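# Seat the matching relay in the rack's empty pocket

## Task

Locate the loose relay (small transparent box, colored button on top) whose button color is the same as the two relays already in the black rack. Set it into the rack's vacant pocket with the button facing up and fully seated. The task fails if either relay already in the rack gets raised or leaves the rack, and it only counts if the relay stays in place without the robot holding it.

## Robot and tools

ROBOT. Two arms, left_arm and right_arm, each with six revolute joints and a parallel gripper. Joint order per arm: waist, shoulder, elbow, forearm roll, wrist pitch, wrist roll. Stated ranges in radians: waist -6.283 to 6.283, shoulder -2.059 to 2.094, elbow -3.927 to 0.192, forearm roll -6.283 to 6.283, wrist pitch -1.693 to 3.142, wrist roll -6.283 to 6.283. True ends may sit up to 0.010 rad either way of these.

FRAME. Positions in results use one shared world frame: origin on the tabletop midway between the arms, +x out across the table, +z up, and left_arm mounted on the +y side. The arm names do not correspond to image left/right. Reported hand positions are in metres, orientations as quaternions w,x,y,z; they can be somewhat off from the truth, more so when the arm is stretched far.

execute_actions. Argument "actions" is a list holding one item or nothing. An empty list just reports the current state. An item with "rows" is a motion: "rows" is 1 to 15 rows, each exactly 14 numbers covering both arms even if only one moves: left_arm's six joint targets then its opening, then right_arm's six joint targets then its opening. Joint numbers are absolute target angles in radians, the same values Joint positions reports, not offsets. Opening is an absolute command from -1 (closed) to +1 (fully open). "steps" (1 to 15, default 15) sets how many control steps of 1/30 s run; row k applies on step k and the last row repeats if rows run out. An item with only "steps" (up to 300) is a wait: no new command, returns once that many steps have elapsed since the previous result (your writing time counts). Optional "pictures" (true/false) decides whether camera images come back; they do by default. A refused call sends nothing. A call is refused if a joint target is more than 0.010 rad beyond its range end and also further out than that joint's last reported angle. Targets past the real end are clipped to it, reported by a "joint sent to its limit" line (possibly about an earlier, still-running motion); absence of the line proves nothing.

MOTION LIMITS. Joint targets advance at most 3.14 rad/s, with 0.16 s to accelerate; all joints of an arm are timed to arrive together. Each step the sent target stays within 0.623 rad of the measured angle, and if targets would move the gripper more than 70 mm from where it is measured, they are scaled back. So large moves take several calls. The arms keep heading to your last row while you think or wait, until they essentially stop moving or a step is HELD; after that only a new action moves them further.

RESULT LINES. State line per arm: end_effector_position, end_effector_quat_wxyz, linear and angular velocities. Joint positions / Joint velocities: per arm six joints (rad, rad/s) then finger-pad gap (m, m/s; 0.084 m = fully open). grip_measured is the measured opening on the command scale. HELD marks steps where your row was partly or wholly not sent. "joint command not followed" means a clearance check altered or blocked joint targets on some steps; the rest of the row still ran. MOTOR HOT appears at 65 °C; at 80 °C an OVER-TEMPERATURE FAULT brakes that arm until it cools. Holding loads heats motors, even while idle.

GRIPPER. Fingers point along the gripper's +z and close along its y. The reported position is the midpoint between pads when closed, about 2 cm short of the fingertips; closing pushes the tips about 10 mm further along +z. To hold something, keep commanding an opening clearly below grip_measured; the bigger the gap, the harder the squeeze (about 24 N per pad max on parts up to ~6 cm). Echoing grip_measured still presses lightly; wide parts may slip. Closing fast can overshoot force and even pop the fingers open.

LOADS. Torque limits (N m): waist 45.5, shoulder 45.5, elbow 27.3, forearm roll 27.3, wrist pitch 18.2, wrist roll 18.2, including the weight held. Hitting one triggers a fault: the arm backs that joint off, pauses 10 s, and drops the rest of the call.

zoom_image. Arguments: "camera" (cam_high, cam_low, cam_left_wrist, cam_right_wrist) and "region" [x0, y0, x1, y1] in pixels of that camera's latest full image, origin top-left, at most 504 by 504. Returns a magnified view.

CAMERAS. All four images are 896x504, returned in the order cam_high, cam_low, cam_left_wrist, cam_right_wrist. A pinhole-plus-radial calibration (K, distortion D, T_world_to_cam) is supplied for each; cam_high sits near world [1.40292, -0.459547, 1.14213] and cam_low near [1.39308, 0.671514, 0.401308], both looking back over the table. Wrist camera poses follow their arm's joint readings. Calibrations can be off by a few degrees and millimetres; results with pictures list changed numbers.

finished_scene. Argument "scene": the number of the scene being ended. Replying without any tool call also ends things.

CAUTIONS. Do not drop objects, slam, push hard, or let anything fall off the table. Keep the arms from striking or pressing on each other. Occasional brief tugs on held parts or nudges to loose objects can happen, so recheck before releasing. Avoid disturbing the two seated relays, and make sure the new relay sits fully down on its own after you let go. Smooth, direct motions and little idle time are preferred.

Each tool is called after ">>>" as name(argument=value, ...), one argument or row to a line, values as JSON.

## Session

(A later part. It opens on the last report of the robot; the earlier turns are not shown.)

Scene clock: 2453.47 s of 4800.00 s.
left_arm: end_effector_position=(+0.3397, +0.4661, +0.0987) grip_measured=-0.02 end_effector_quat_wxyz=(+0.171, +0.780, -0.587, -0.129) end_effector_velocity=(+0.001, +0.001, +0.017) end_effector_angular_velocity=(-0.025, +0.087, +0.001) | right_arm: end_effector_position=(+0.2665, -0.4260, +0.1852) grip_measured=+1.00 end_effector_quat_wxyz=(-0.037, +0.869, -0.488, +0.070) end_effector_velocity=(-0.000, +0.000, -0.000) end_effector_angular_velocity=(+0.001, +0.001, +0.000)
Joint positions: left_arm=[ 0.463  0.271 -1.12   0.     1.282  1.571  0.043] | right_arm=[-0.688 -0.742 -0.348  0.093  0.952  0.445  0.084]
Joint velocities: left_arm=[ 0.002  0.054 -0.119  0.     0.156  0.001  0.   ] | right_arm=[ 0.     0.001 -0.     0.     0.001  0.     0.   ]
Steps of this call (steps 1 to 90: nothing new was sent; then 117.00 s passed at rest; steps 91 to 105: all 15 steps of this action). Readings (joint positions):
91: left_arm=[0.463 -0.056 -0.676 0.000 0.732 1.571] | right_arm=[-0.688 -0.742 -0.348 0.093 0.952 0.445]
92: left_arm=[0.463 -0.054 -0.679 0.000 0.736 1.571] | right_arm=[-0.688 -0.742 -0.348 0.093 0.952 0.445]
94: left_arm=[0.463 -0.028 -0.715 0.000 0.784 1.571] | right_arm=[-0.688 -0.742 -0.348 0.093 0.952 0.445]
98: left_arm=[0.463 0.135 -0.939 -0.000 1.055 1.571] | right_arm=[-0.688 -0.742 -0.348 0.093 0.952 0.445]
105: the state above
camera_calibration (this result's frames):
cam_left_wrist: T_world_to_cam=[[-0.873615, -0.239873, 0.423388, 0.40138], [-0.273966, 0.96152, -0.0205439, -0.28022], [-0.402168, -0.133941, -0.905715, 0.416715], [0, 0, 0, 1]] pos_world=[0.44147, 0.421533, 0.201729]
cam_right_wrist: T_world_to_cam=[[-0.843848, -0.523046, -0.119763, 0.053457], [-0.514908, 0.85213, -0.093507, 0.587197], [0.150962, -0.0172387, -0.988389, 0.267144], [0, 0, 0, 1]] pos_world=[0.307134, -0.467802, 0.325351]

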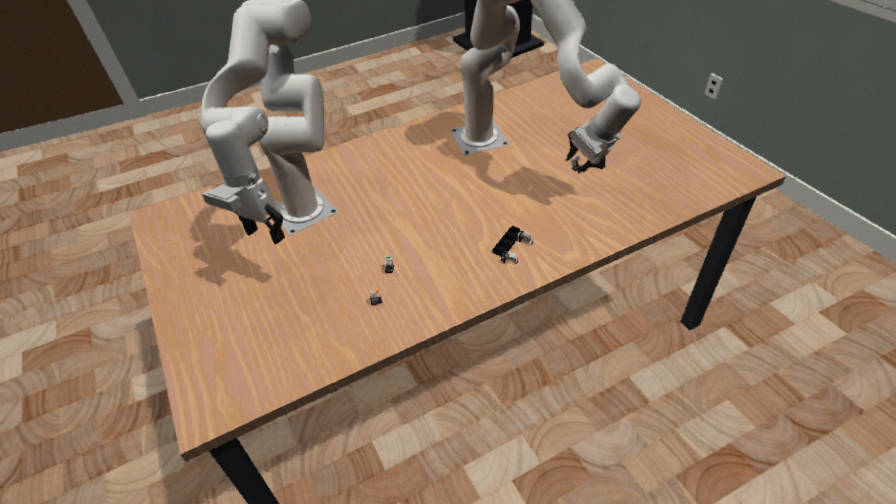

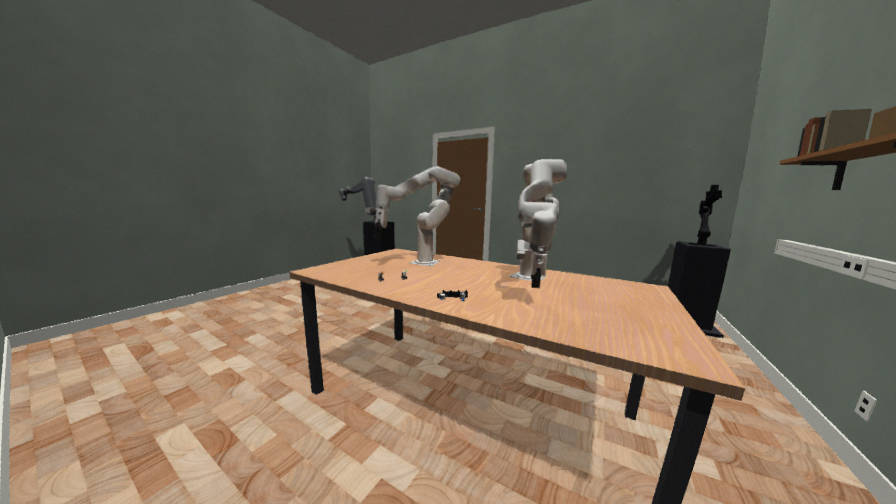

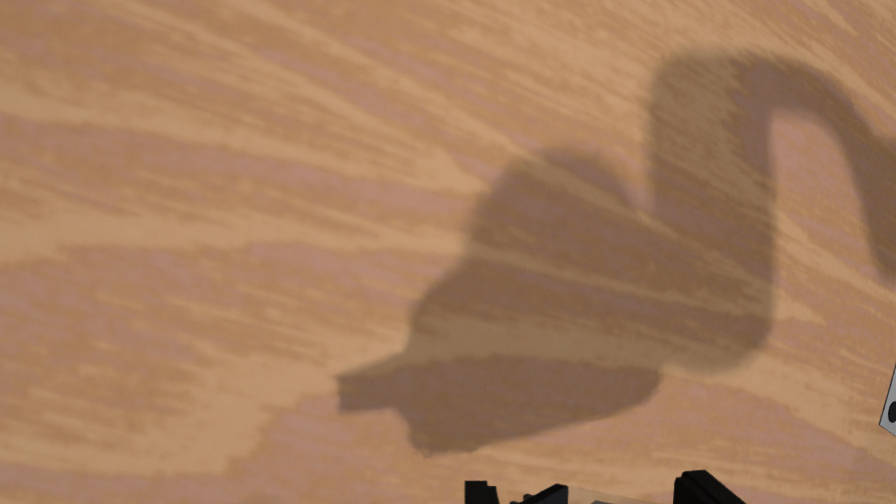

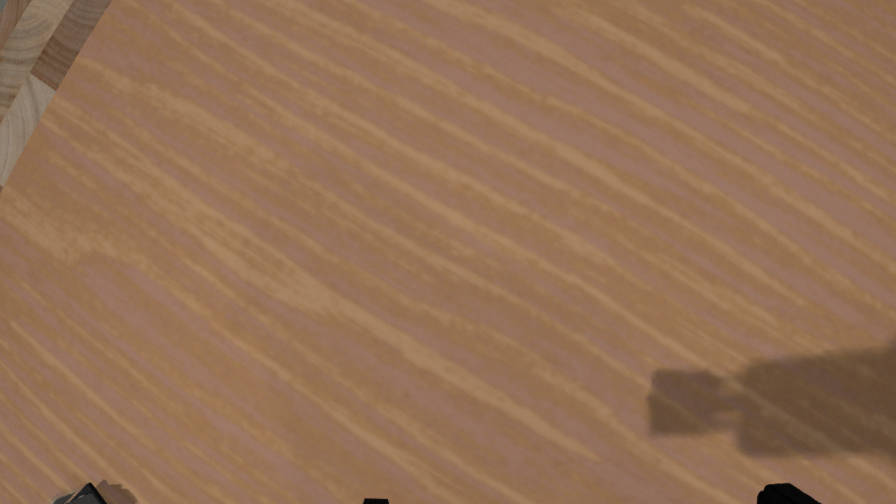

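>>> execute_actions(
  actions=[
    {"rows": [[0.463,0.4594,-1.2203,0,1.3110,1.5708,-0.6,-0.688,-0.742,-0.348,0.093,0.952,0.445,1.0]], "steps": 15},
  ],
)

>>> zoom_image(
  camera="cam_high",
  region=[540, 120, 640, 200],
)

Scene clock: 2526.03 s of 4800.00 s.
left_arm: end_effector_position=(+0.3405, +0.4663, +0.0508) grip_measured=-0.02 end_effector_quat_wxyz=(+0.216, +0.769, -0.579, -0.162) end_effector_velocity=(+0.000, +0.001, -0.004) end_effector_angular_velocity=(-0.002, +0.008, +0.001) | right_arm: end_effector_position=(+0.2665, -0.4260, +0.1852) grip_measured=+1.00 end_effector_quat_wxyz=(-0.037, +0.869, -0.488, +0.070) end_effector_velocity=(+0.000, +0.000, +0.001) end_effector_angular_velocity=(-0.000, -0.002, +0.001)
Joint positions: left_arm=[ 0.463  0.456 -1.22  -0.     1.311  1.571  0.043] | right_arm=[-0.688 -0.742 -0.348  0.093  0.952  0.445  0.084]
Joint velocities: left_arm=[ 0.001  0.016 -0.01   0.     0.003 -0.    -0.   ] | right_arm=[-0.    -0.002  0.     0.001 -0.    -0.002 -0.   ]
Steps of this call (steps 1 to 30: the robot went on to your last target; steps 31 to 90: nothing new was sent; then 69.07 s passed at rest; steps 91 to 105: all 15 steps of this action). Readings (joint positions):
91: left_arm=[0.463 0.276 -1.130 0.000 1.294 1.571] | right_arm=[-0.688 -0.742 -0.348 0.093 0.952 0.445]
92: left_arm=[0.463 0.279 -1.132 0.000 1.294 1.571] | right_arm=[-0.688 -0.742 -0.348 0.093 0.952 0.445]
94: left_arm=[0.463 0.317 -1.157 -0.000 1.298 1.571] | right_arm=[-0.688 -0.742 -0.348 0.093 0.952 0.445]
98: left_arm=[0.463 0.432 -1.200 0.000 1.308 1.571] | right_arm=[-0.688 -0.742 -0.348 0.093 0.952 0.445]
105: the state above
camera_calibration (this result's frames):
cam_left_wrist: T_world_to_cam=[[-0.821518, -0.224911, 0.52395, 0.392616], [-0.27627, 0.960857, -0.0207149, -0.280111], [-0.498782, -0.161769, -0.851497, 0.416833], [0, 0, 0, 1]] pos_world=[0.453063, 0.424881, 0.143418]
cam_right_wrist: T_world_to_cam=[[-0.843848, -0.523046, -0.119763, 0.053457], [-0.514908, 0.85213, -0.0935071, 0.587197], [0.150962, -0.0172388, -0.988389, 0.267144], [0, 0, 0, 1]] pos_world=[0.307134, -0.467803, 0.325351]

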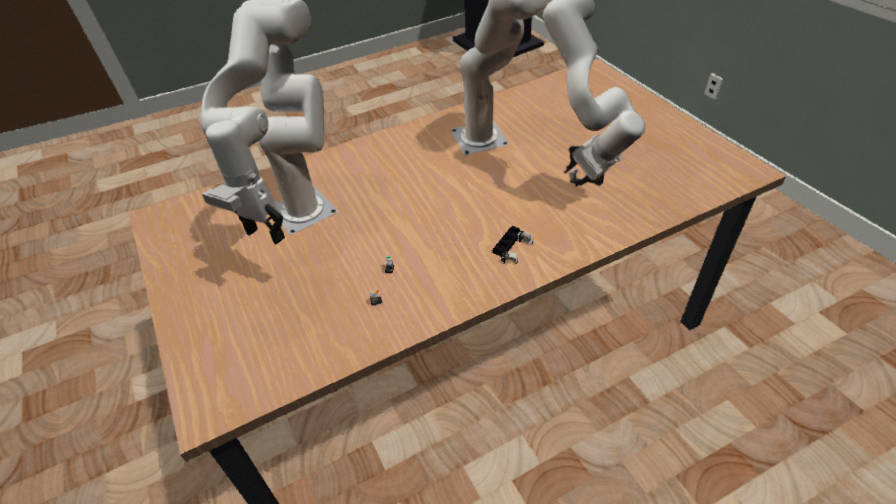

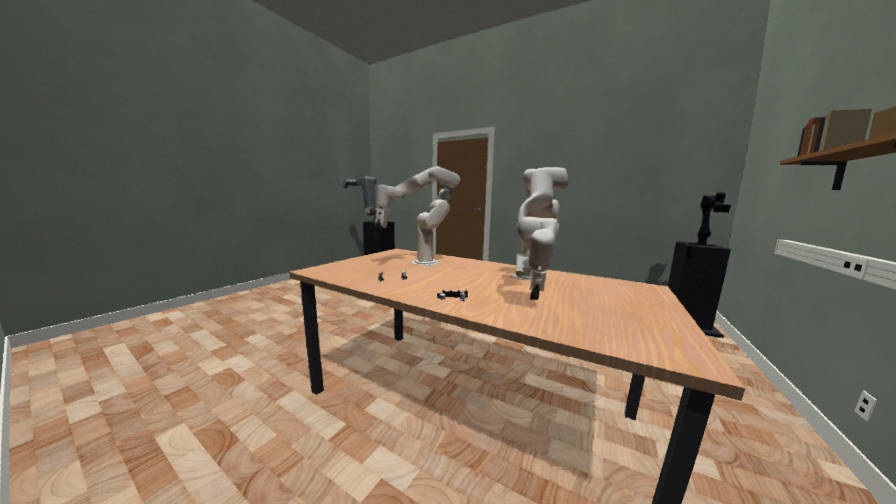

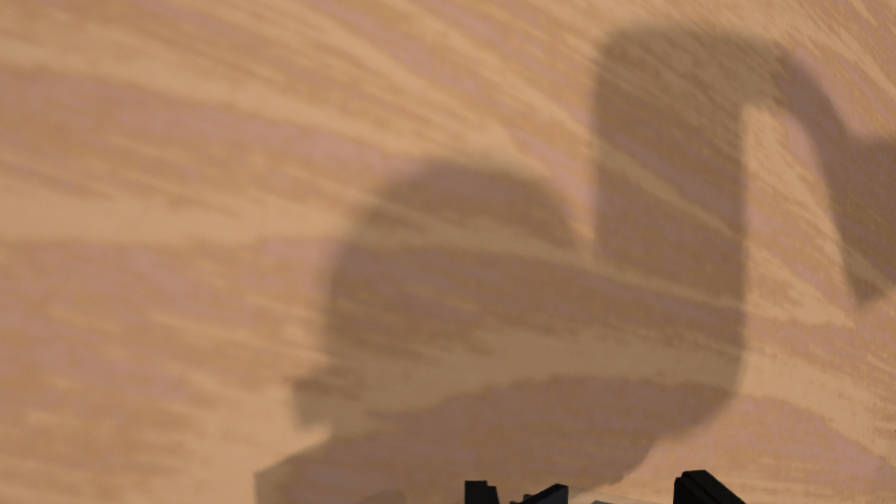

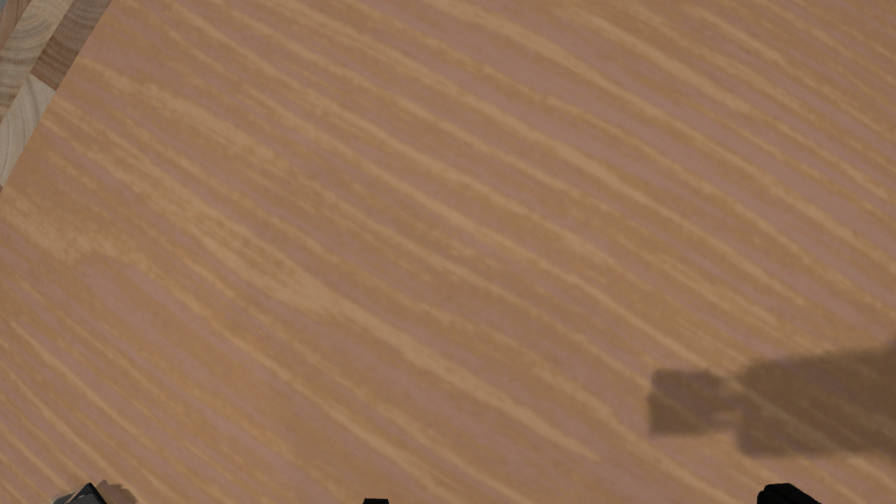

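Region (540, 120, 640, 200) of cam_high's 896x504 image, scaled by 5.040, with more detail than that image has; it fills the top 403 rows of this view, and the rest is white.

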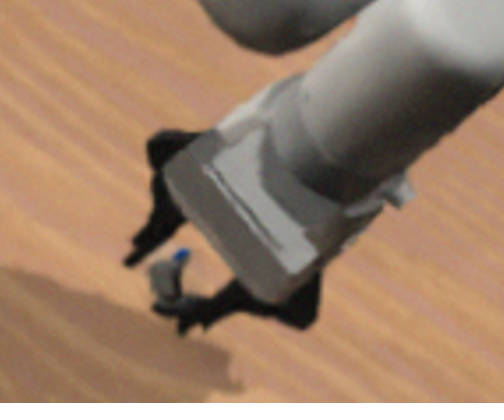

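>>> zoom_image(
  camera="cam_low",
  region=[505, 250, 575, 306],
)

Region (505, 250, 575, 306) of cam_low's 896x504 image, scaled by 7.200, with more detail than that image has; it fills the top 403 rows of this view, and the rest is white.

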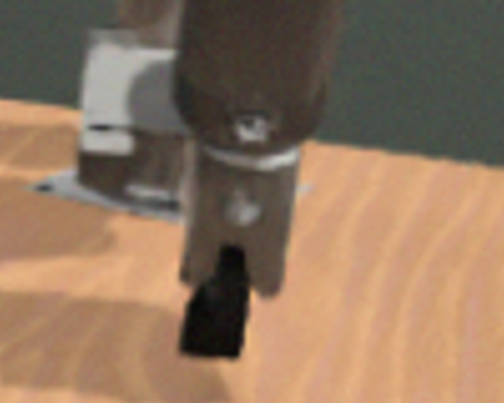

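>>> execute_actions(
  actions=[
    {"rows": [[0.463,0.4369,-1.1602,0,1.2233,1.5708,-0.6,-0.688,-0.742,-0.348,0.093,0.952,0.445,1.0]], "steps": 15},
  ],
)

>>> zoom_image(
  camera="cam_high",
  region=[540, 120, 640, 200],
)

Scene clock: 2572.00 s of 4800.00 s.
left_arm: end_effector_position=(+0.3399, +0.4662, +0.0397) grip_measured=-0.02 end_effector_quat_wxyz=(+0.198, +0.774, -0.583, -0.149) end_effector_velocity=(-0.001, -0.000, -0.001) end_effector_angular_velocity=(+0.000, -0.002, +0.000) | right_arm: end_effector_position=(+0.2665, -0.4260, +0.1852) grip_measured=+1.00 end_effector_quat_wxyz=(-0.037, +0.869, -0.488, +0.070) end_effector_velocity=(-0.000, -0.000, +0.000) end_effector_angular_velocity=(-0.002, +0.000, +0.001)
Joint positions: left_arm=[ 0.463  0.437 -1.161 -0.     1.224  1.571  0.043] | right_arm=[-0.688 -0.742 -0.348  0.093  0.952  0.445  0.084]
Joint velocities: left_arm=[ 0.    -0.002  0.007 -0.    -0.008  0.     0.   ] | right_arm=[-0.    -0.    -0.    -0.001 -0.    -0.    -0.   ]
Steps of this call (steps 1 to 15: the robot went on to your last target; steps 16 to 90: nothing new was sent; then 42.47 s passed at rest; steps 91 to 105: all 15 steps of this action). Readings (joint positions):
91: left_arm=[0.463 0.459 -1.220 -0.000 1.311 1.571] | right_arm=[-0.688 -0.742 -0.348 0.093 0.952 0.445]
92: left_arm=[0.463 0.458 -1.218 -0.000 1.306 1.571] | right_arm=[-0.688 -0.742 -0.348 0.093 0.952 0.445]
94: left_arm=[0.463 0.451 -1.199 -0.000 1.278 1.571] | right_arm=[-0.688 -0.742 -0.348 0.093 0.952 0.445]
98: left_arm=[0.463 0.440 -1.168 0.000 1.237 1.571] | right_arm=[-0.688 -0.742 -0.348 0.093 0.952 0.445]
105: the state above
camera_calibration (this result's frames):
cam_left_wrist: T_world_to_cam=[[-0.843946, -0.231351, 0.483975, 0.410107], [-0.27533, 0.961127, -0.0206742, -0.280785], [-0.460379, -0.150701, -0.874838, 0.389759], [0, 0, 0, 1]] pos_world=[0.448237, 0.423486, 0.136689]
cam_right_wrist: T_world_to_cam=[[-0.843848, -0.523046, -0.119763, 0.0534568], [-0.514909, 0.85213, -0.0935071, 0.587197], [0.150962, -0.0172388, -0.988389, 0.267144], [0, 0, 0, 1]] pos_world=[0.307134, -0.467802, 0.325351]

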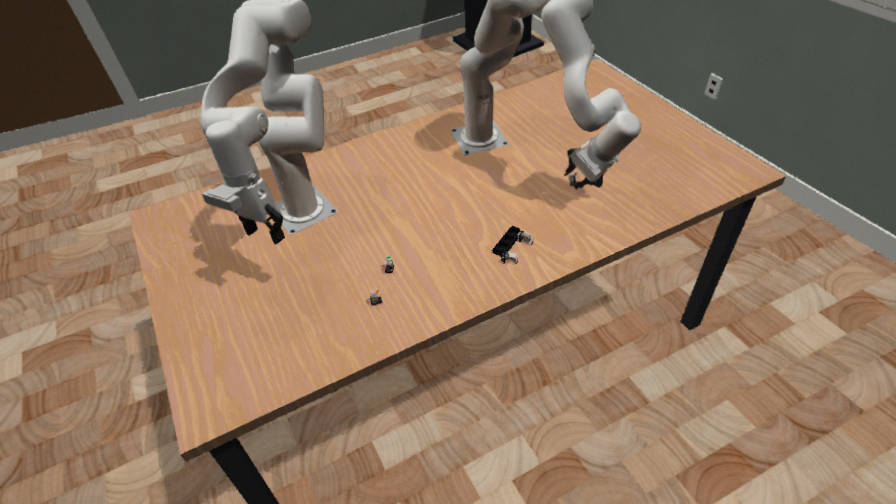

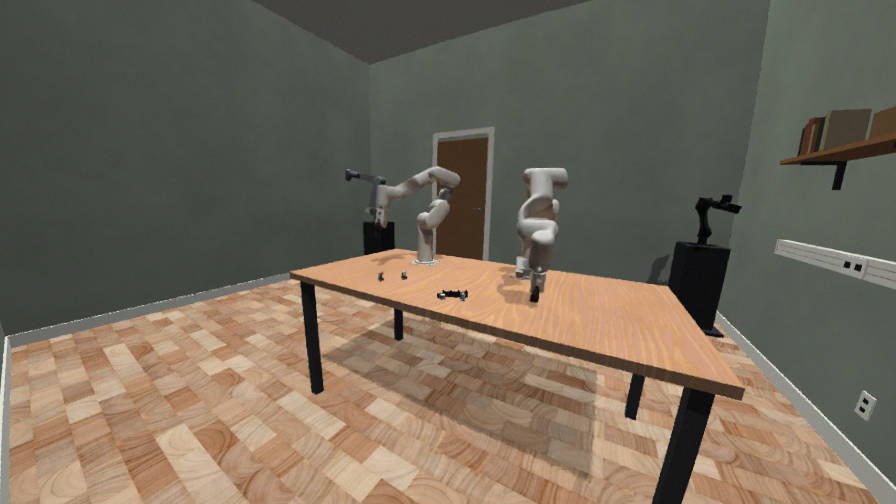

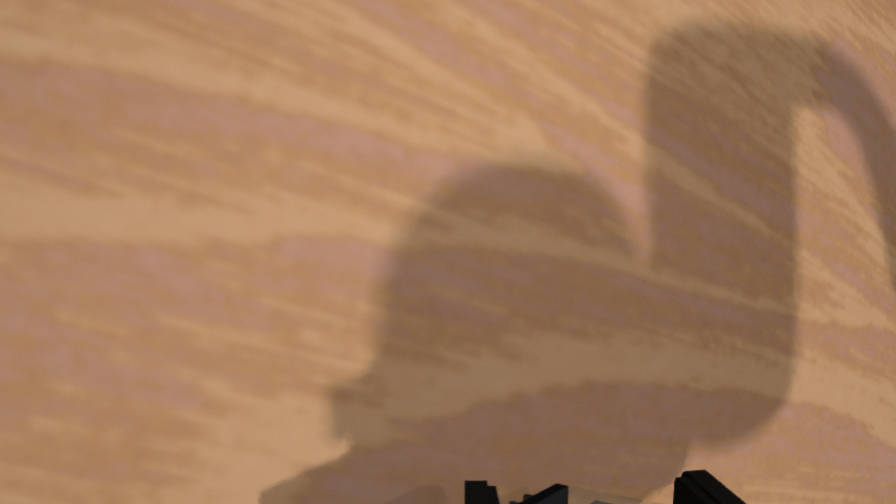

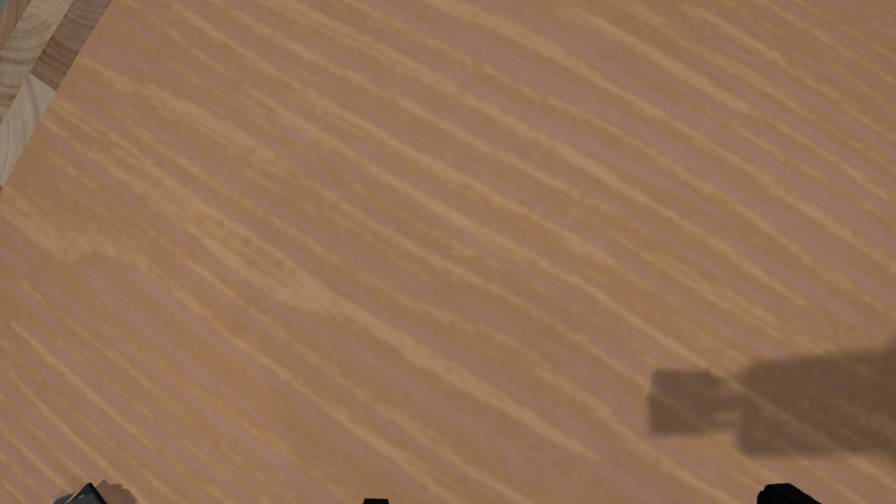

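Region (540, 120, 640, 200) of cam_high's 896x504 image, scaled by 5.040, with more detail than that image has; it fills the top 403 rows of this view, and the rest is white.

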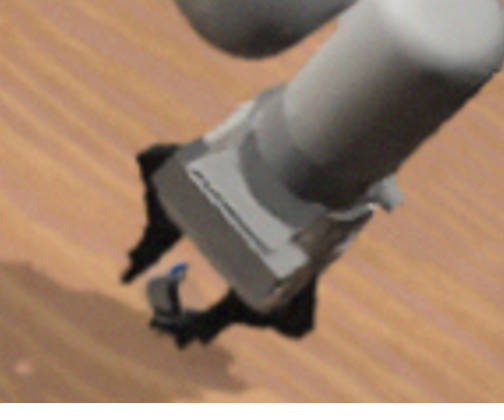

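>>> execute_actions(
  actions=[
    {"rows": [[0.463,0.4470,-1.1589,0,1.2118,1.5708,-0.6,-0.688,-0.742,-0.348,0.093,0.952,0.445,1.0]], "steps": 15},
  ],
)

>>> zoom_image(
  camera="cam_high",
  region=[540, 120, 640, 200],
)

Scene clock: 2588.70 s of 4800.00 s.
left_arm: end_effector_position=(+0.3400, +0.4662, +0.0359) grip_measured=-0.01 end_effector_quat_wxyz=(+0.197, +0.774, -0.583, -0.149) end_effector_velocity=(-0.000, +0.000, -0.001) end_effector_angular_velocity=(-0.001, +0.000, +0.001) | right_arm: end_effector_position=(+0.2665, -0.4260, +0.1852) grip_measured=+1.00 end_effector_quat_wxyz=(-0.037, +0.869, -0.488, +0.070) end_effector_velocity=(-0.000, -0.000, +0.000) end_effector_angular_velocity=(-0.001, +0.000, -0.000)
Joint positions: left_arm=[ 0.463  0.445 -1.16   0.     1.215  1.571  0.043] | right_arm=[-0.688 -0.742 -0.348  0.093  0.952  0.445  0.084]
Joint velocities: left_arm=[ 0.001  0.002  0.001 -0.    -0.003  0.001  0.   ] | right_arm=[-0.    -0.001  0.001 -0.001  0.     0.001 -0.   ]
Steps of this call (steps 1 to 15: the robot went on to your last target; steps 16 to 90: nothing new was sent; then 13.20 s passed at rest; steps 91 to 105: all 15 steps of this action). Readings (joint positions):
91: left_arm=[0.463 0.437 -1.160 -0.000 1.223 1.571] | right_arm=[-0.688 -0.742 -0.348 0.093 0.952 0.445]
92: left_arm=[0.463 0.438 -1.160 -0.000 1.222 1.571] | right_arm=[-0.688 -0.742 -0.348 0.093 0.952 0.445]
94: left_arm=[0.463 0.441 -1.160 -0.000 1.218 1.571] | right_arm=[-0.688 -0.742 -0.348 0.093 0.952 0.445]
98: left_arm=[0.463 0.444 -1.160 0.000 1.216 1.571] | right_arm=[-0.688 -0.742 -0.348 0.093 0.952 0.445]
105: the state above
camera_calibration (this result's frames):
cam_left_wrist: T_world_to_cam=[[-0.844288, -0.231467, 0.483322, 0.412282], [-0.275326, 0.961129, -0.0206596, -0.280867], [-0.459753, -0.150514, -0.875199, 0.386171], [0, 0, 0, 1]] pos_world=[0.448298, 0.423503, 0.132909]
cam_right_wrist: T_world_to_cam=[[-0.843848, -0.523046, -0.119763, 0.053457], [-0.514908, 0.85213, -0.0935071, 0.587197], [0.150962, -0.0172388, -0.988389, 0.267144], [0, 0, 0, 1]] pos_world=[0.307134, -0.467803, 0.325351]

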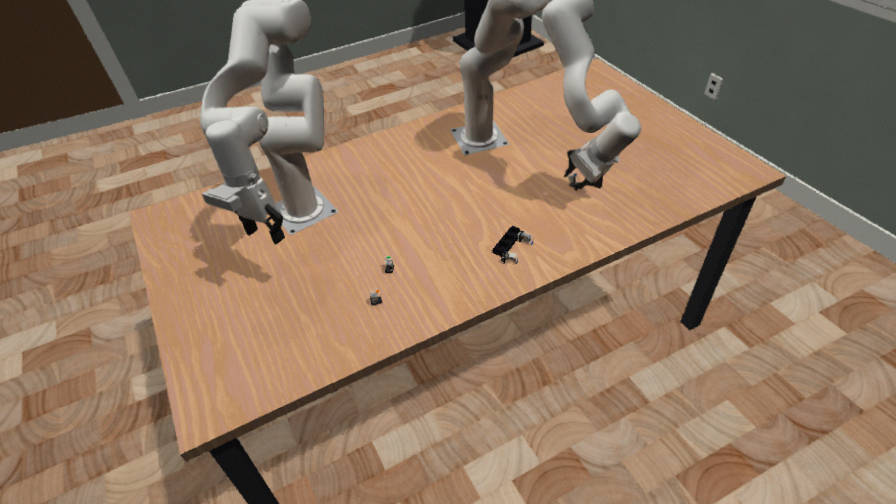

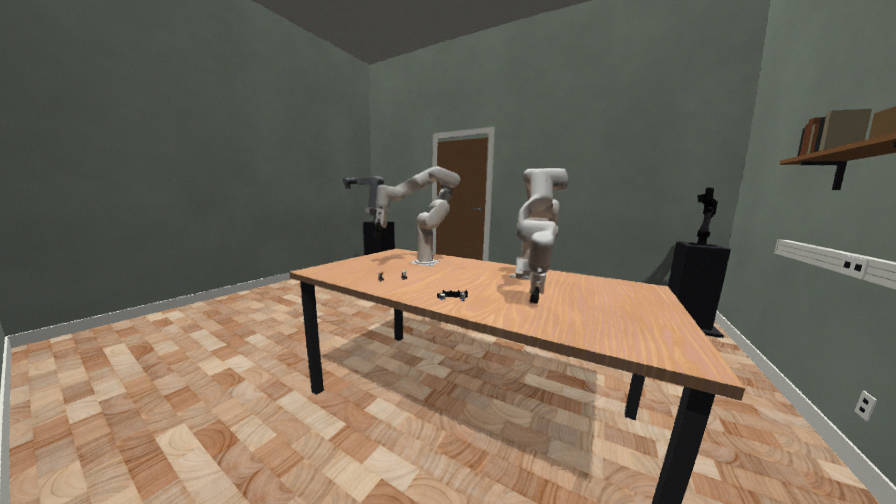

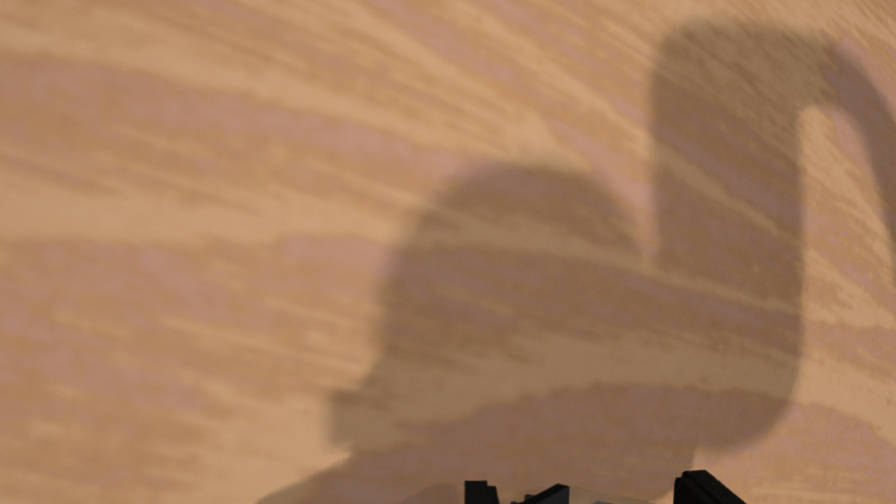

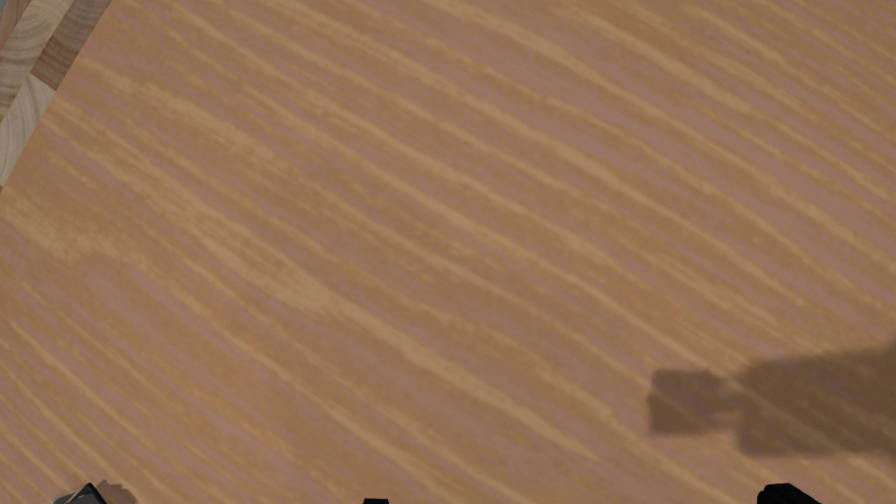

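Region (540, 120, 640, 200) of cam_high's 896x504 image, scaled by 5.040, with more detail than that image has; it fills the top 403 rows of this view, and the rest is white.

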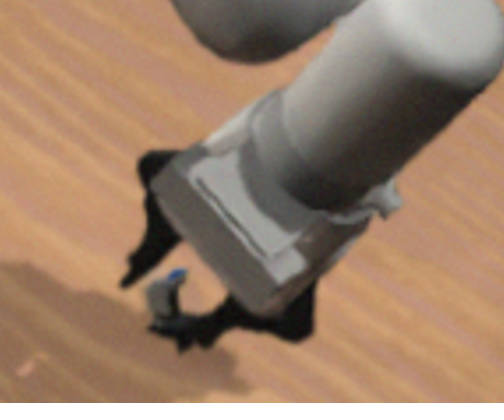

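>>> execute_actions(
  actions=[
    {"rows": [[0.463,0.4440,-1.1593,0,1.2153,1.5708,-0.3,-0.688,-0.742,-0.348,0.093,0.952,0.445,1.0],[0.463,0.4440,-1.1593,0,1.2153,1.5708,-0.1,-0.688,-0.742,-0.348,0.093,0.952,0.445,1.0],[0.463,0.4440,-1.1593,0,1.2153,1.5708,-0.02,-0.688,-0.742,-0.348,0.093,0.952,0.445,1.0],[0.463,0.4440,-1.1593,0,1.2153,1.5708,0.0,-0.688,-0.742,-0.348,0.093,0.952,0.445,1.0],[0.463,0.4440,-1.1593,0,1.2153,1.5708,0.02,-0.688,-0.742,-0.348,0.093,0.952,0.445,1.0],[0.463,0.4440,-1.1593,0,1.2153,1.5708,0.04,-0.688,-0.742,-0.348,0.093,0.952,0.445,1.0],[0.463,0.4440,-1.1593,0,1.2153,1.5708,0.06,-0.688,-0.742,-0.348,0.093,0.952,0.445,1.0],[0.463,0.4440,-1.1593,0,1.2153,1.5708,0.08,-0.688,-0.742,-0.348,0.093,0.952,0.445,1.0],[0.463,0.4440,-1.1593,0,1.2153,1.5708,0.10,-0.688,-0.742,-0.348,0.093,0.952,0.445,1.0],[0.463,0.4440,-1.1593,0,1.2153,1.5708,0.12,-0.688,-0.742,-0.348,0.093,0.952,0.445,1.0],[0.463,0.4440,-1.1593,0,1.2153,1.5708,0.14,-0.688,-0.742,-0.348,0.093,0.952,0.445,1.0],[0.463,0.4440,-1.1593,0,1.2153,1.5708,0.16,-0.688,-0.742,-0.348,0.093,0.952,0.445,1.0],[0.463,0.4440,-1.1593,0,1.2153,1.5708,0.18,-0.688,-0.742,-0.348,0.093,0.952,0.445,1.0],[0.463,0.4440,-1.1593,0,1.2153,1.5708,0.20,-0.688,-0.742,-0.348,0.093,0.952,0.445,1.0]], "steps": 15},
  ],
)

>>> zoom_image(
  camera="cam_high",
  region=[540, 120, 640, 200],
)

Scene clock: 2611.17 s of 4800.00 s.
left_arm: end_effector_position=(+0.3387, +0.4658, +0.0344) grip_measured=+0.16 end_effector_quat_wxyz=(+0.199, +0.774, -0.583, -0.150) end_effector_velocity=(+0.010, +0.003, +0.013) end_effector_angular_velocity=(+0.008, -0.028, -0.001) | right_arm: end_effector_position=(+0.2665, -0.4260, +0.1852) grip_measured=+1.00 end_effector_quat_wxyz=(-0.037, +0.869, -0.488, +0.070) end_effector_velocity=(-0.000, -0.000, -0.000) end_effector_angular_velocity=(-0.000, +0.001, +0.000)
Joint positions: left_arm=[ 0.463  0.447 -1.157 -0.     1.214  1.571  0.051] | right_arm=[-0.688 -0.742 -0.348  0.093  0.952  0.445  0.084]
Joint velocities: left_arm=[ 0.001 -0.02  -0.019  0.001  0.009  0.001  0.018] | right_arm=[-0.     0.     0.001 -0.001  0.    -0.    -0.   ]
Steps of this call (steps 1 to 15: the robot went on to your last target; steps 16 to 110: nothing new was sent; then 18.30 s passed at rest; steps 111 to 125: all 15 steps of this action). Readings (joint positions):
111: left_arm=[0.463 0.447 -1.159 -0.000 1.212 1.571] | right_arm=[-0.688 -0.742 -0.348 0.093 0.952 0.445]
112: left_arm=[0.463 0.447 -1.159 -0.000 1.212 1.571] | right_arm=[-0.688 -0.742 -0.348 0.093 0.952 0.445]
114: left_arm=[0.463 0.447 -1.159 -0.000 1.212 1.571] | right_arm=[-0.688 -0.742 -0.348 0.093 0.952 0.445]
118: left_arm=[0.463 0.446 -1.158 -0.000 1.213 1.571] | right_arm=[-0.688 -0.742 -0.348 0.093 0.952 0.445]
125: the state above
camera_calibration (this result's frames):
cam_left_wrist: T_world_to_cam=[[-0.842561, -0.230938, 0.486579, 0.410819], [-0.275379, 0.961113, -0.0206884, -0.280868], [-0.46288, -0.151425, -0.873392, 0.385668], [0, 0, 0, 1]] pos_world=[0.447312, 0.423219, 0.131132]
cam_right_wrist: T_world_to_cam=[[-0.843848, -0.523046, -0.119763, 0.053457], [-0.514908, 0.85213, -0.0935072, 0.587197], [0.150962, -0.0172388, -0.988389, 0.267144], [0, 0, 0, 1]] pos_world=[0.307134, -0.467802, 0.325351]

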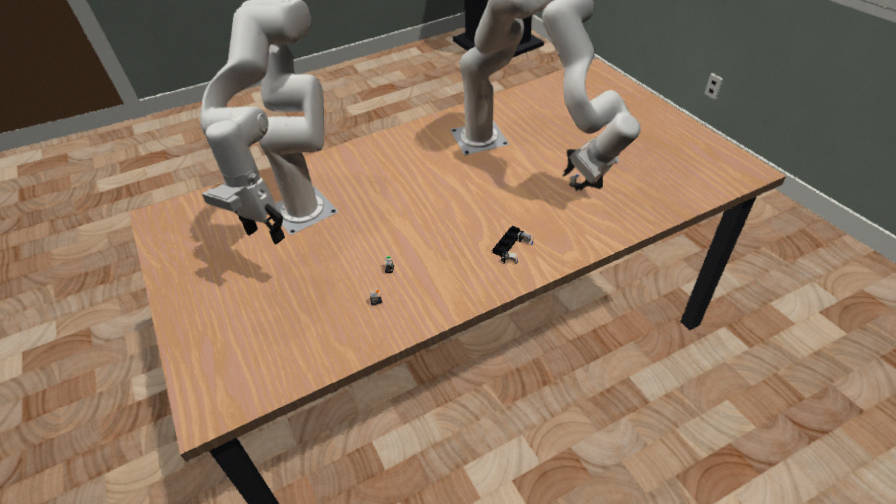

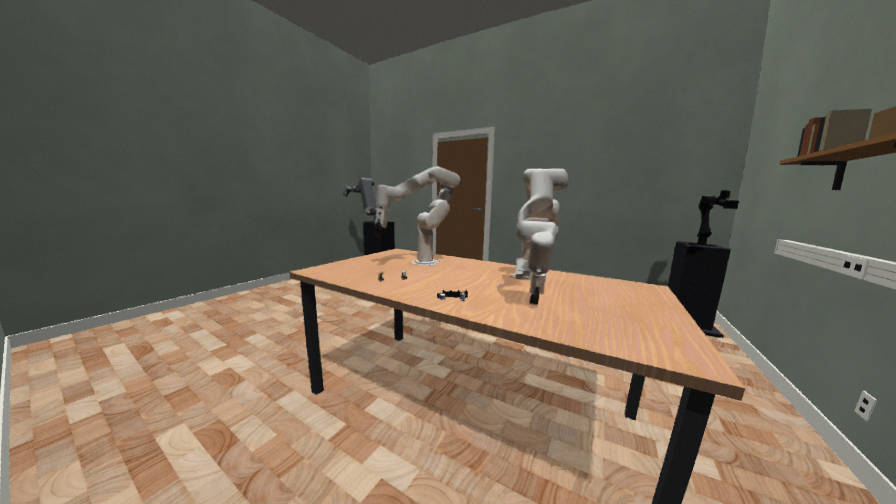

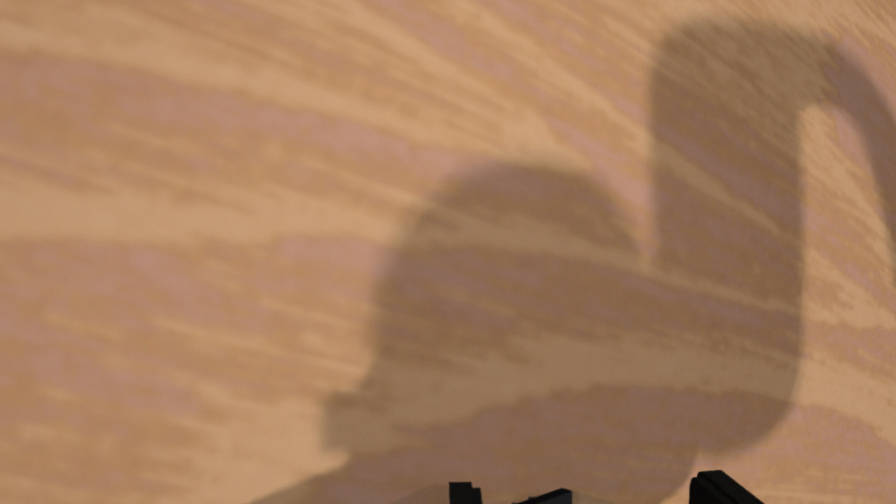

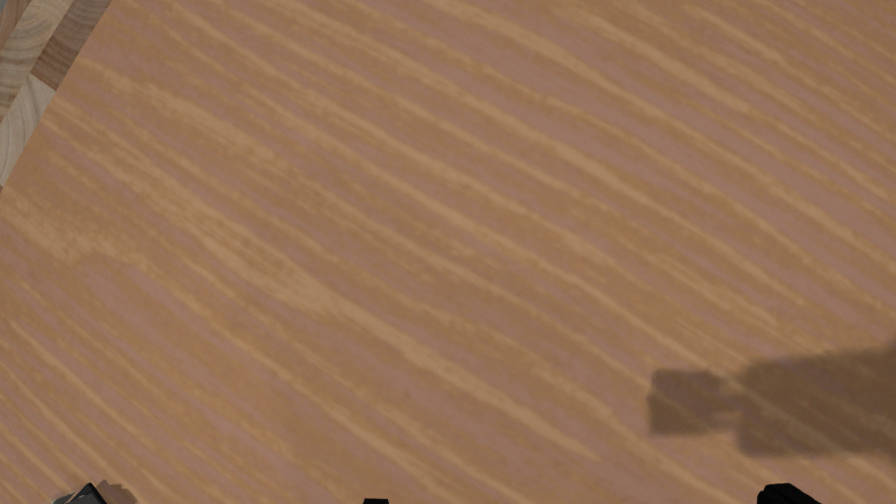

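Region (540, 120, 640, 200) of cam_high's 896x504 image, scaled by 5.040, with more detail than that image has; it fills the top 403 rows of this view, and the rest is white.

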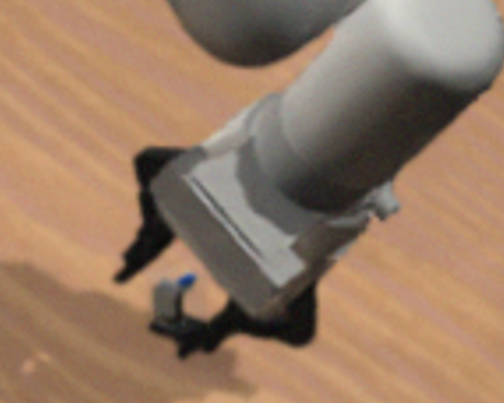

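>>> execute_actions(
  actions=[],
)

>>> zoom_image(
  camera="cam_high",
  region=[540, 120, 640, 200],
)

Scene clock: 2620.20 s of 4800.00 s.
left_arm: end_effector_position=(+0.3398, +0.4661, +0.0361) grip_measured=+0.19 end_effector_quat_wxyz=(+0.198, +0.774, -0.583, -0.149) end_effector_velocity=(-0.000, +0.001, -0.000) end_effector_angular_velocity=(-0.000, -0.001, +0.001) | right_arm: end_effector_position=(+0.2665, -0.4260, +0.1852) grip_measured=+1.00 end_effector_quat_wxyz=(-0.037, +0.869, -0.488, +0.070) end_effector_velocity=(-0.000, -0.001, +0.000) end_effector_angular_velocity=(-0.004, -0.000, +0.002)
Joint positions: left_arm=[ 0.463  0.444 -1.159  0.     1.215  1.571  0.052] | right_arm=[-0.688 -0.742 -0.348  0.093  0.952  0.445  0.084]
Joint velocities: left_arm=[ 0.002  0.     0.     0.    -0.001  0.001  0.   ] | right_arm=[-0.    -0.001 -0.    -0.003 -0.001 -0.    -0.   ]
Steps of this call (steps 1 to 15: the robot went on to your last target; steps 16 to 90: nothing new was sent; then 6.03 s passed at rest). Readings (joint positions):
1: left_arm=[0.463 0.446 -1.158 -0.000 1.214 1.571] | right_arm=[-0.688 -0.742 -0.348 0.093 0.952 0.445]
2: left_arm=[0.463 0.446 -1.158 -0.000 1.214 1.571] | right_arm=[-0.688 -0.742 -0.348 0.093 0.952 0.445]
4: left_arm=[0.463 0.445 -1.159 -0.000 1.215 1.571] | right_arm=[-0.688 -0.742 -0.348 0.093 0.952 0.445]
8: left_arm=[0.463 0.444 -1.159 -0.000 1.215 1.571] | right_arm=[-0.688 -0.742 -0.348 0.093 0.952 0.445]
90: the state above
All arms were judged still, so your last target was given up. Only a new action makes them travel on or press farther. Fingers that are still opening or closing keep moving.
camera_calibration (this result's frames):
cam_left_wrist: T_world_to_cam=[[-0.844086, -0.23139, 0.483712, 0.411869], [-0.275322, 0.96113, -0.0206721, -0.280864], [-0.460126, -0.150625, -0.874983, 0.38643], [0, 0, 0, 1]] pos_world=[0.448131, 0.423455, 0.133088]
cam_right_wrist: T_world_to_cam=[[-0.843848, -0.523046, -0.119763, 0.053457], [-0.514908, 0.85213, -0.0935072, 0.587197], [0.150962, -0.0172388, -0.988389, 0.267144], [0, 0, 0, 1]] pos_world=[0.307134, -0.467803, 0.325351]

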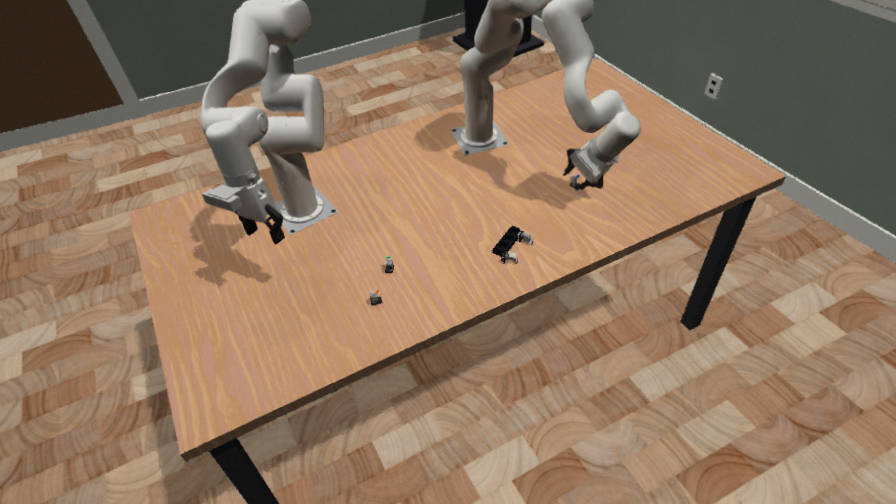

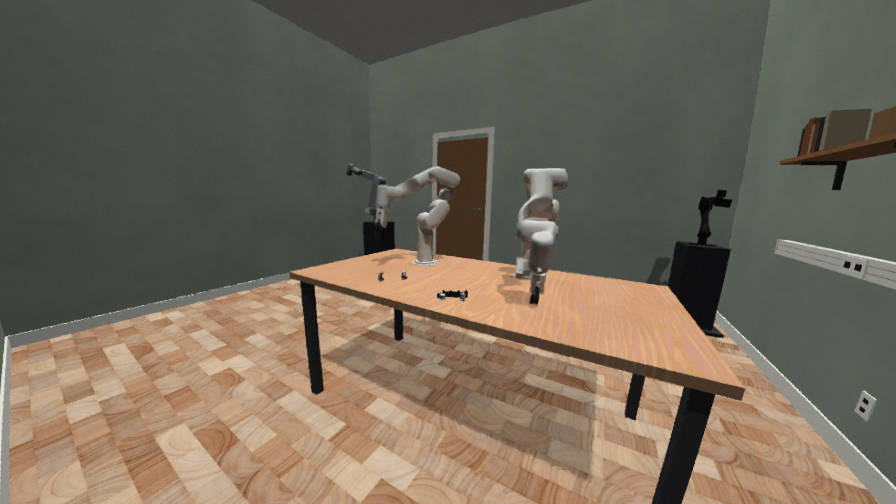

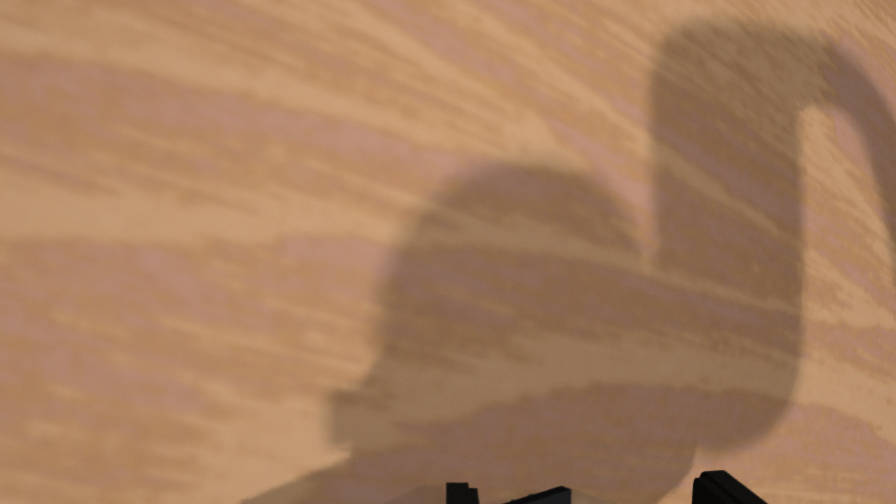

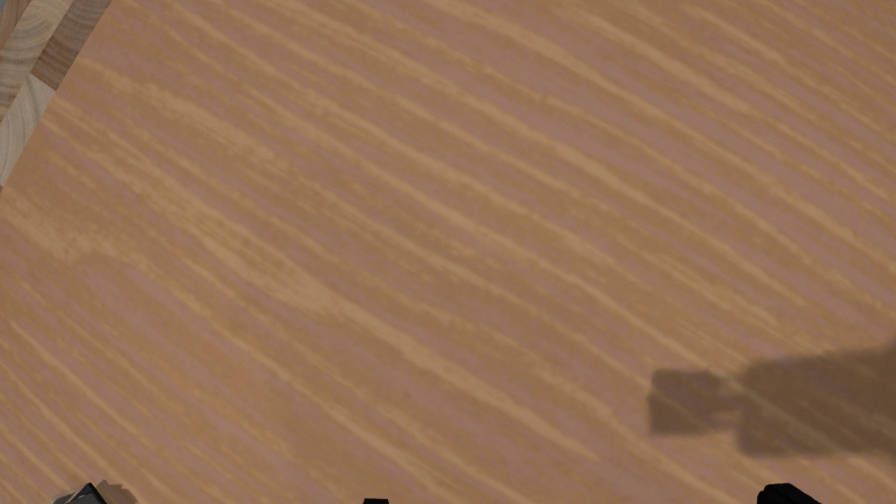

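Region (540, 120, 640, 200) of cam_high's 896x504 image, scaled by 5.040, with more detail than that image has; it fills the top 403 rows of this view, and the rest is white.

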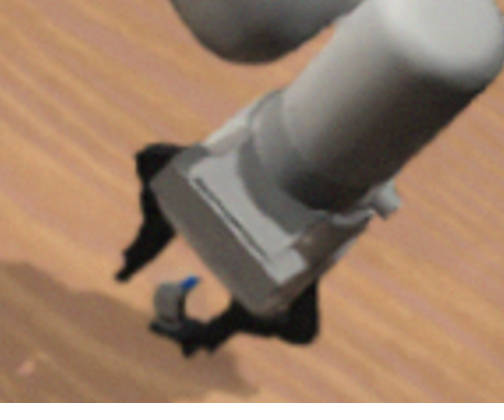

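>>> execute_actions(
  actions=[
    {"rows": [[0.463,0.4440,-1.1593,0,1.2153,1.5708,0.24,-0.688,-0.742,-0.348,0.093,0.952,0.445,1.0],[0.463,0.4440,-1.1593,0,1.2153,1.5708,0.28,-0.688,-0.742,-0.348,0.093,0.952,0.445,1.0],[0.463,0.4440,-1.1593,0,1.2153,1.5708,0.32,-0.688,-0.742,-0.348,0.093,0.952,0.445,1.0],[0.463,0.4440,-1.1593,0,1.2153,1.5708,0.36,-0.688,-0.742,-0.348,0.093,0.952,0.445,1.0],[0.463,0.4440,-1.1593,0,1.2153,1.5708,0.40,-0.688,-0.742,-0.348,0.093,0.952,0.445,1.0],[0.463,0.4440,-1.1593,0,1.2153,1.5708,0.44,-0.688,-0.742,-0.348,0.093,0.952,0.445,1.0],[0.463,0.4440,-1.1593,0,1.2153,1.5708,0.48,-0.688,-0.742,-0.348,0.093,0.952,0.445,1.0],[0.463,0.4440,-1.1593,0,1.2153,1.5708,0.52,-0.688,-0.742,-0.348,0.093,0.952,0.445,1.0],[0.463,0.4440,-1.1593,0,1.2153,1.5708,0.56,-0.688,-0.742,-0.348,0.093,0.952,0.445,1.0],[0.463,0.4440,-1.1593,0,1.2153,1.5708,0.60,-0.688,-0.742,-0.348,0.093,0.952,0.445,1.0]], "steps": 15},
  ],
  pictures=false,
)

Scene clock: 2636.57 s of 4800.00 s.
left_arm: end_effector_position=(+0.3398, +0.4661, +0.0361) grip_measured=+0.58 end_effector_quat_wxyz=(+0.198, +0.774, -0.583, -0.149) end_effector_velocity=(+0.000, -0.000, -0.000) end_effector_angular_velocity=(+0.000, -0.000, -0.000) | right_arm: end_effector_position=(+0.2665, -0.4260, +0.1852) grip_measured=+1.00 end_effector_quat_wxyz=(-0.037, +0.869, -0.488, +0.070) end_effector_velocity=(-0.000, -0.000, -0.001) end_effector_angular_velocity=(-0.000, +0.002, +0.000)
Joint positions: left_arm=[ 0.463  0.444 -1.159 -0.     1.215  1.571  0.068] | right_arm=[-0.688 -0.742 -0.348  0.093  0.952  0.445  0.084]
Joint velocities: left_arm=[-0.001  0.    -0.     0.    -0.001 -0.001  0.005] | right_arm=[-0.     0.001  0.    -0.002  0.001  0.    -0.   ]
Steps of this call (steps 1 to 90: nothing new was sent; then 12.87 s passed at rest; steps 91 to 105: all 15 steps of this action). Readings (joint positions):
91: left_arm=[0.463 0.444 -1.159 0.000 1.215 1.571] | right_arm=[-0.688 -0.742 -0.348 0.093 0.952 0.445]
92: left_arm=[0.463 0.444 -1.159 0.000 1.215 1.571] | right_arm=[-0.688 -0.742 -0.348 0.093 0.952 0.445]
94: left_arm=[0.463 0.444 -1.159 0.000 1.215 1.571] | right_arm=[-0.688 -0.742 -0.348 0.093 0.952 0.445]
98: left_arm=[0.463 0.444 -1.159 -0.000 1.215 1.571] | right_arm=[-0.688 -0.742 -0.348 0.093 0.952 0.445]
105: the state above

>>> execute_actions(
  actions=[
    {"rows": [[0.463,0.4339,-1.2900,0,1.3561,1.5708,0.6,-0.688,-0.742,-0.348,0.093,0.952,0.445,1.0]], "steps": 15},
  ],
  pictures=false,
)

Scene clock: 2650.10 s of 4800.00 s.
left_arm: end_effector_position=(+0.3620, +0.4725, +0.0785) grip_measured=+0.59 end_effector_quat_wxyz=(+0.198, +0.774, -0.583, -0.149) end_effector_velocity=(+0.003, +0.001, +0.006) end_effector_angular_velocity=(-0.000, -0.001, -0.001) | right_arm: end_effector_position=(+0.2665, -0.4260, +0.1852) grip_measured=+1.00 end_effector_quat_wxyz=(-0.037, +0.869, -0.488, +0.070) end_effector_velocity=(+0.000, -0.000, +0.000) end_effector_angular_velocity=(-0.001, -0.001, +0.001)
Joint positions: left_arm=[ 0.463  0.435 -1.288  0.     1.355  1.571  0.069] | right_arm=[-0.688 -0.742 -0.348  0.093  0.952  0.445  0.084]
Joint velocities: left_arm=[-0.    -0.001 -0.019 -0.     0.019  0.001  0.   ] | right_arm=[ 0.     0.001 -0.002 -0.001 -0.    -0.    -0.   ]
Steps of this call (steps 1 to 15: the robot went on to your last target; steps 16 to 90: nothing new was sent; then 10.03 s passed at rest; steps 91 to 105: all 15 steps of this action). Readings (joint positions):
91: left_arm=[0.463 0.444 -1.159 0.000 1.215 1.571] | right_arm=[-0.688 -0.742 -0.348 0.093 0.952 0.445]
92: left_arm=[0.463 0.444 -1.162 0.000 1.220 1.571] | right_arm=[-0.688 -0.742 -0.348 0.093 0.952 0.445]
94: left_arm=[0.463 0.444 -1.195 0.000 1.260 1.571] | right_arm=[-0.688 -0.742 -0.348 0.093 0.952 0.445]
98: left_arm=[0.463 0.432 -1.273 -0.000 1.331 1.571] | right_arm=[-0.688 -0.742 -0.348 0.093 0.952 0.445]
105: the state above


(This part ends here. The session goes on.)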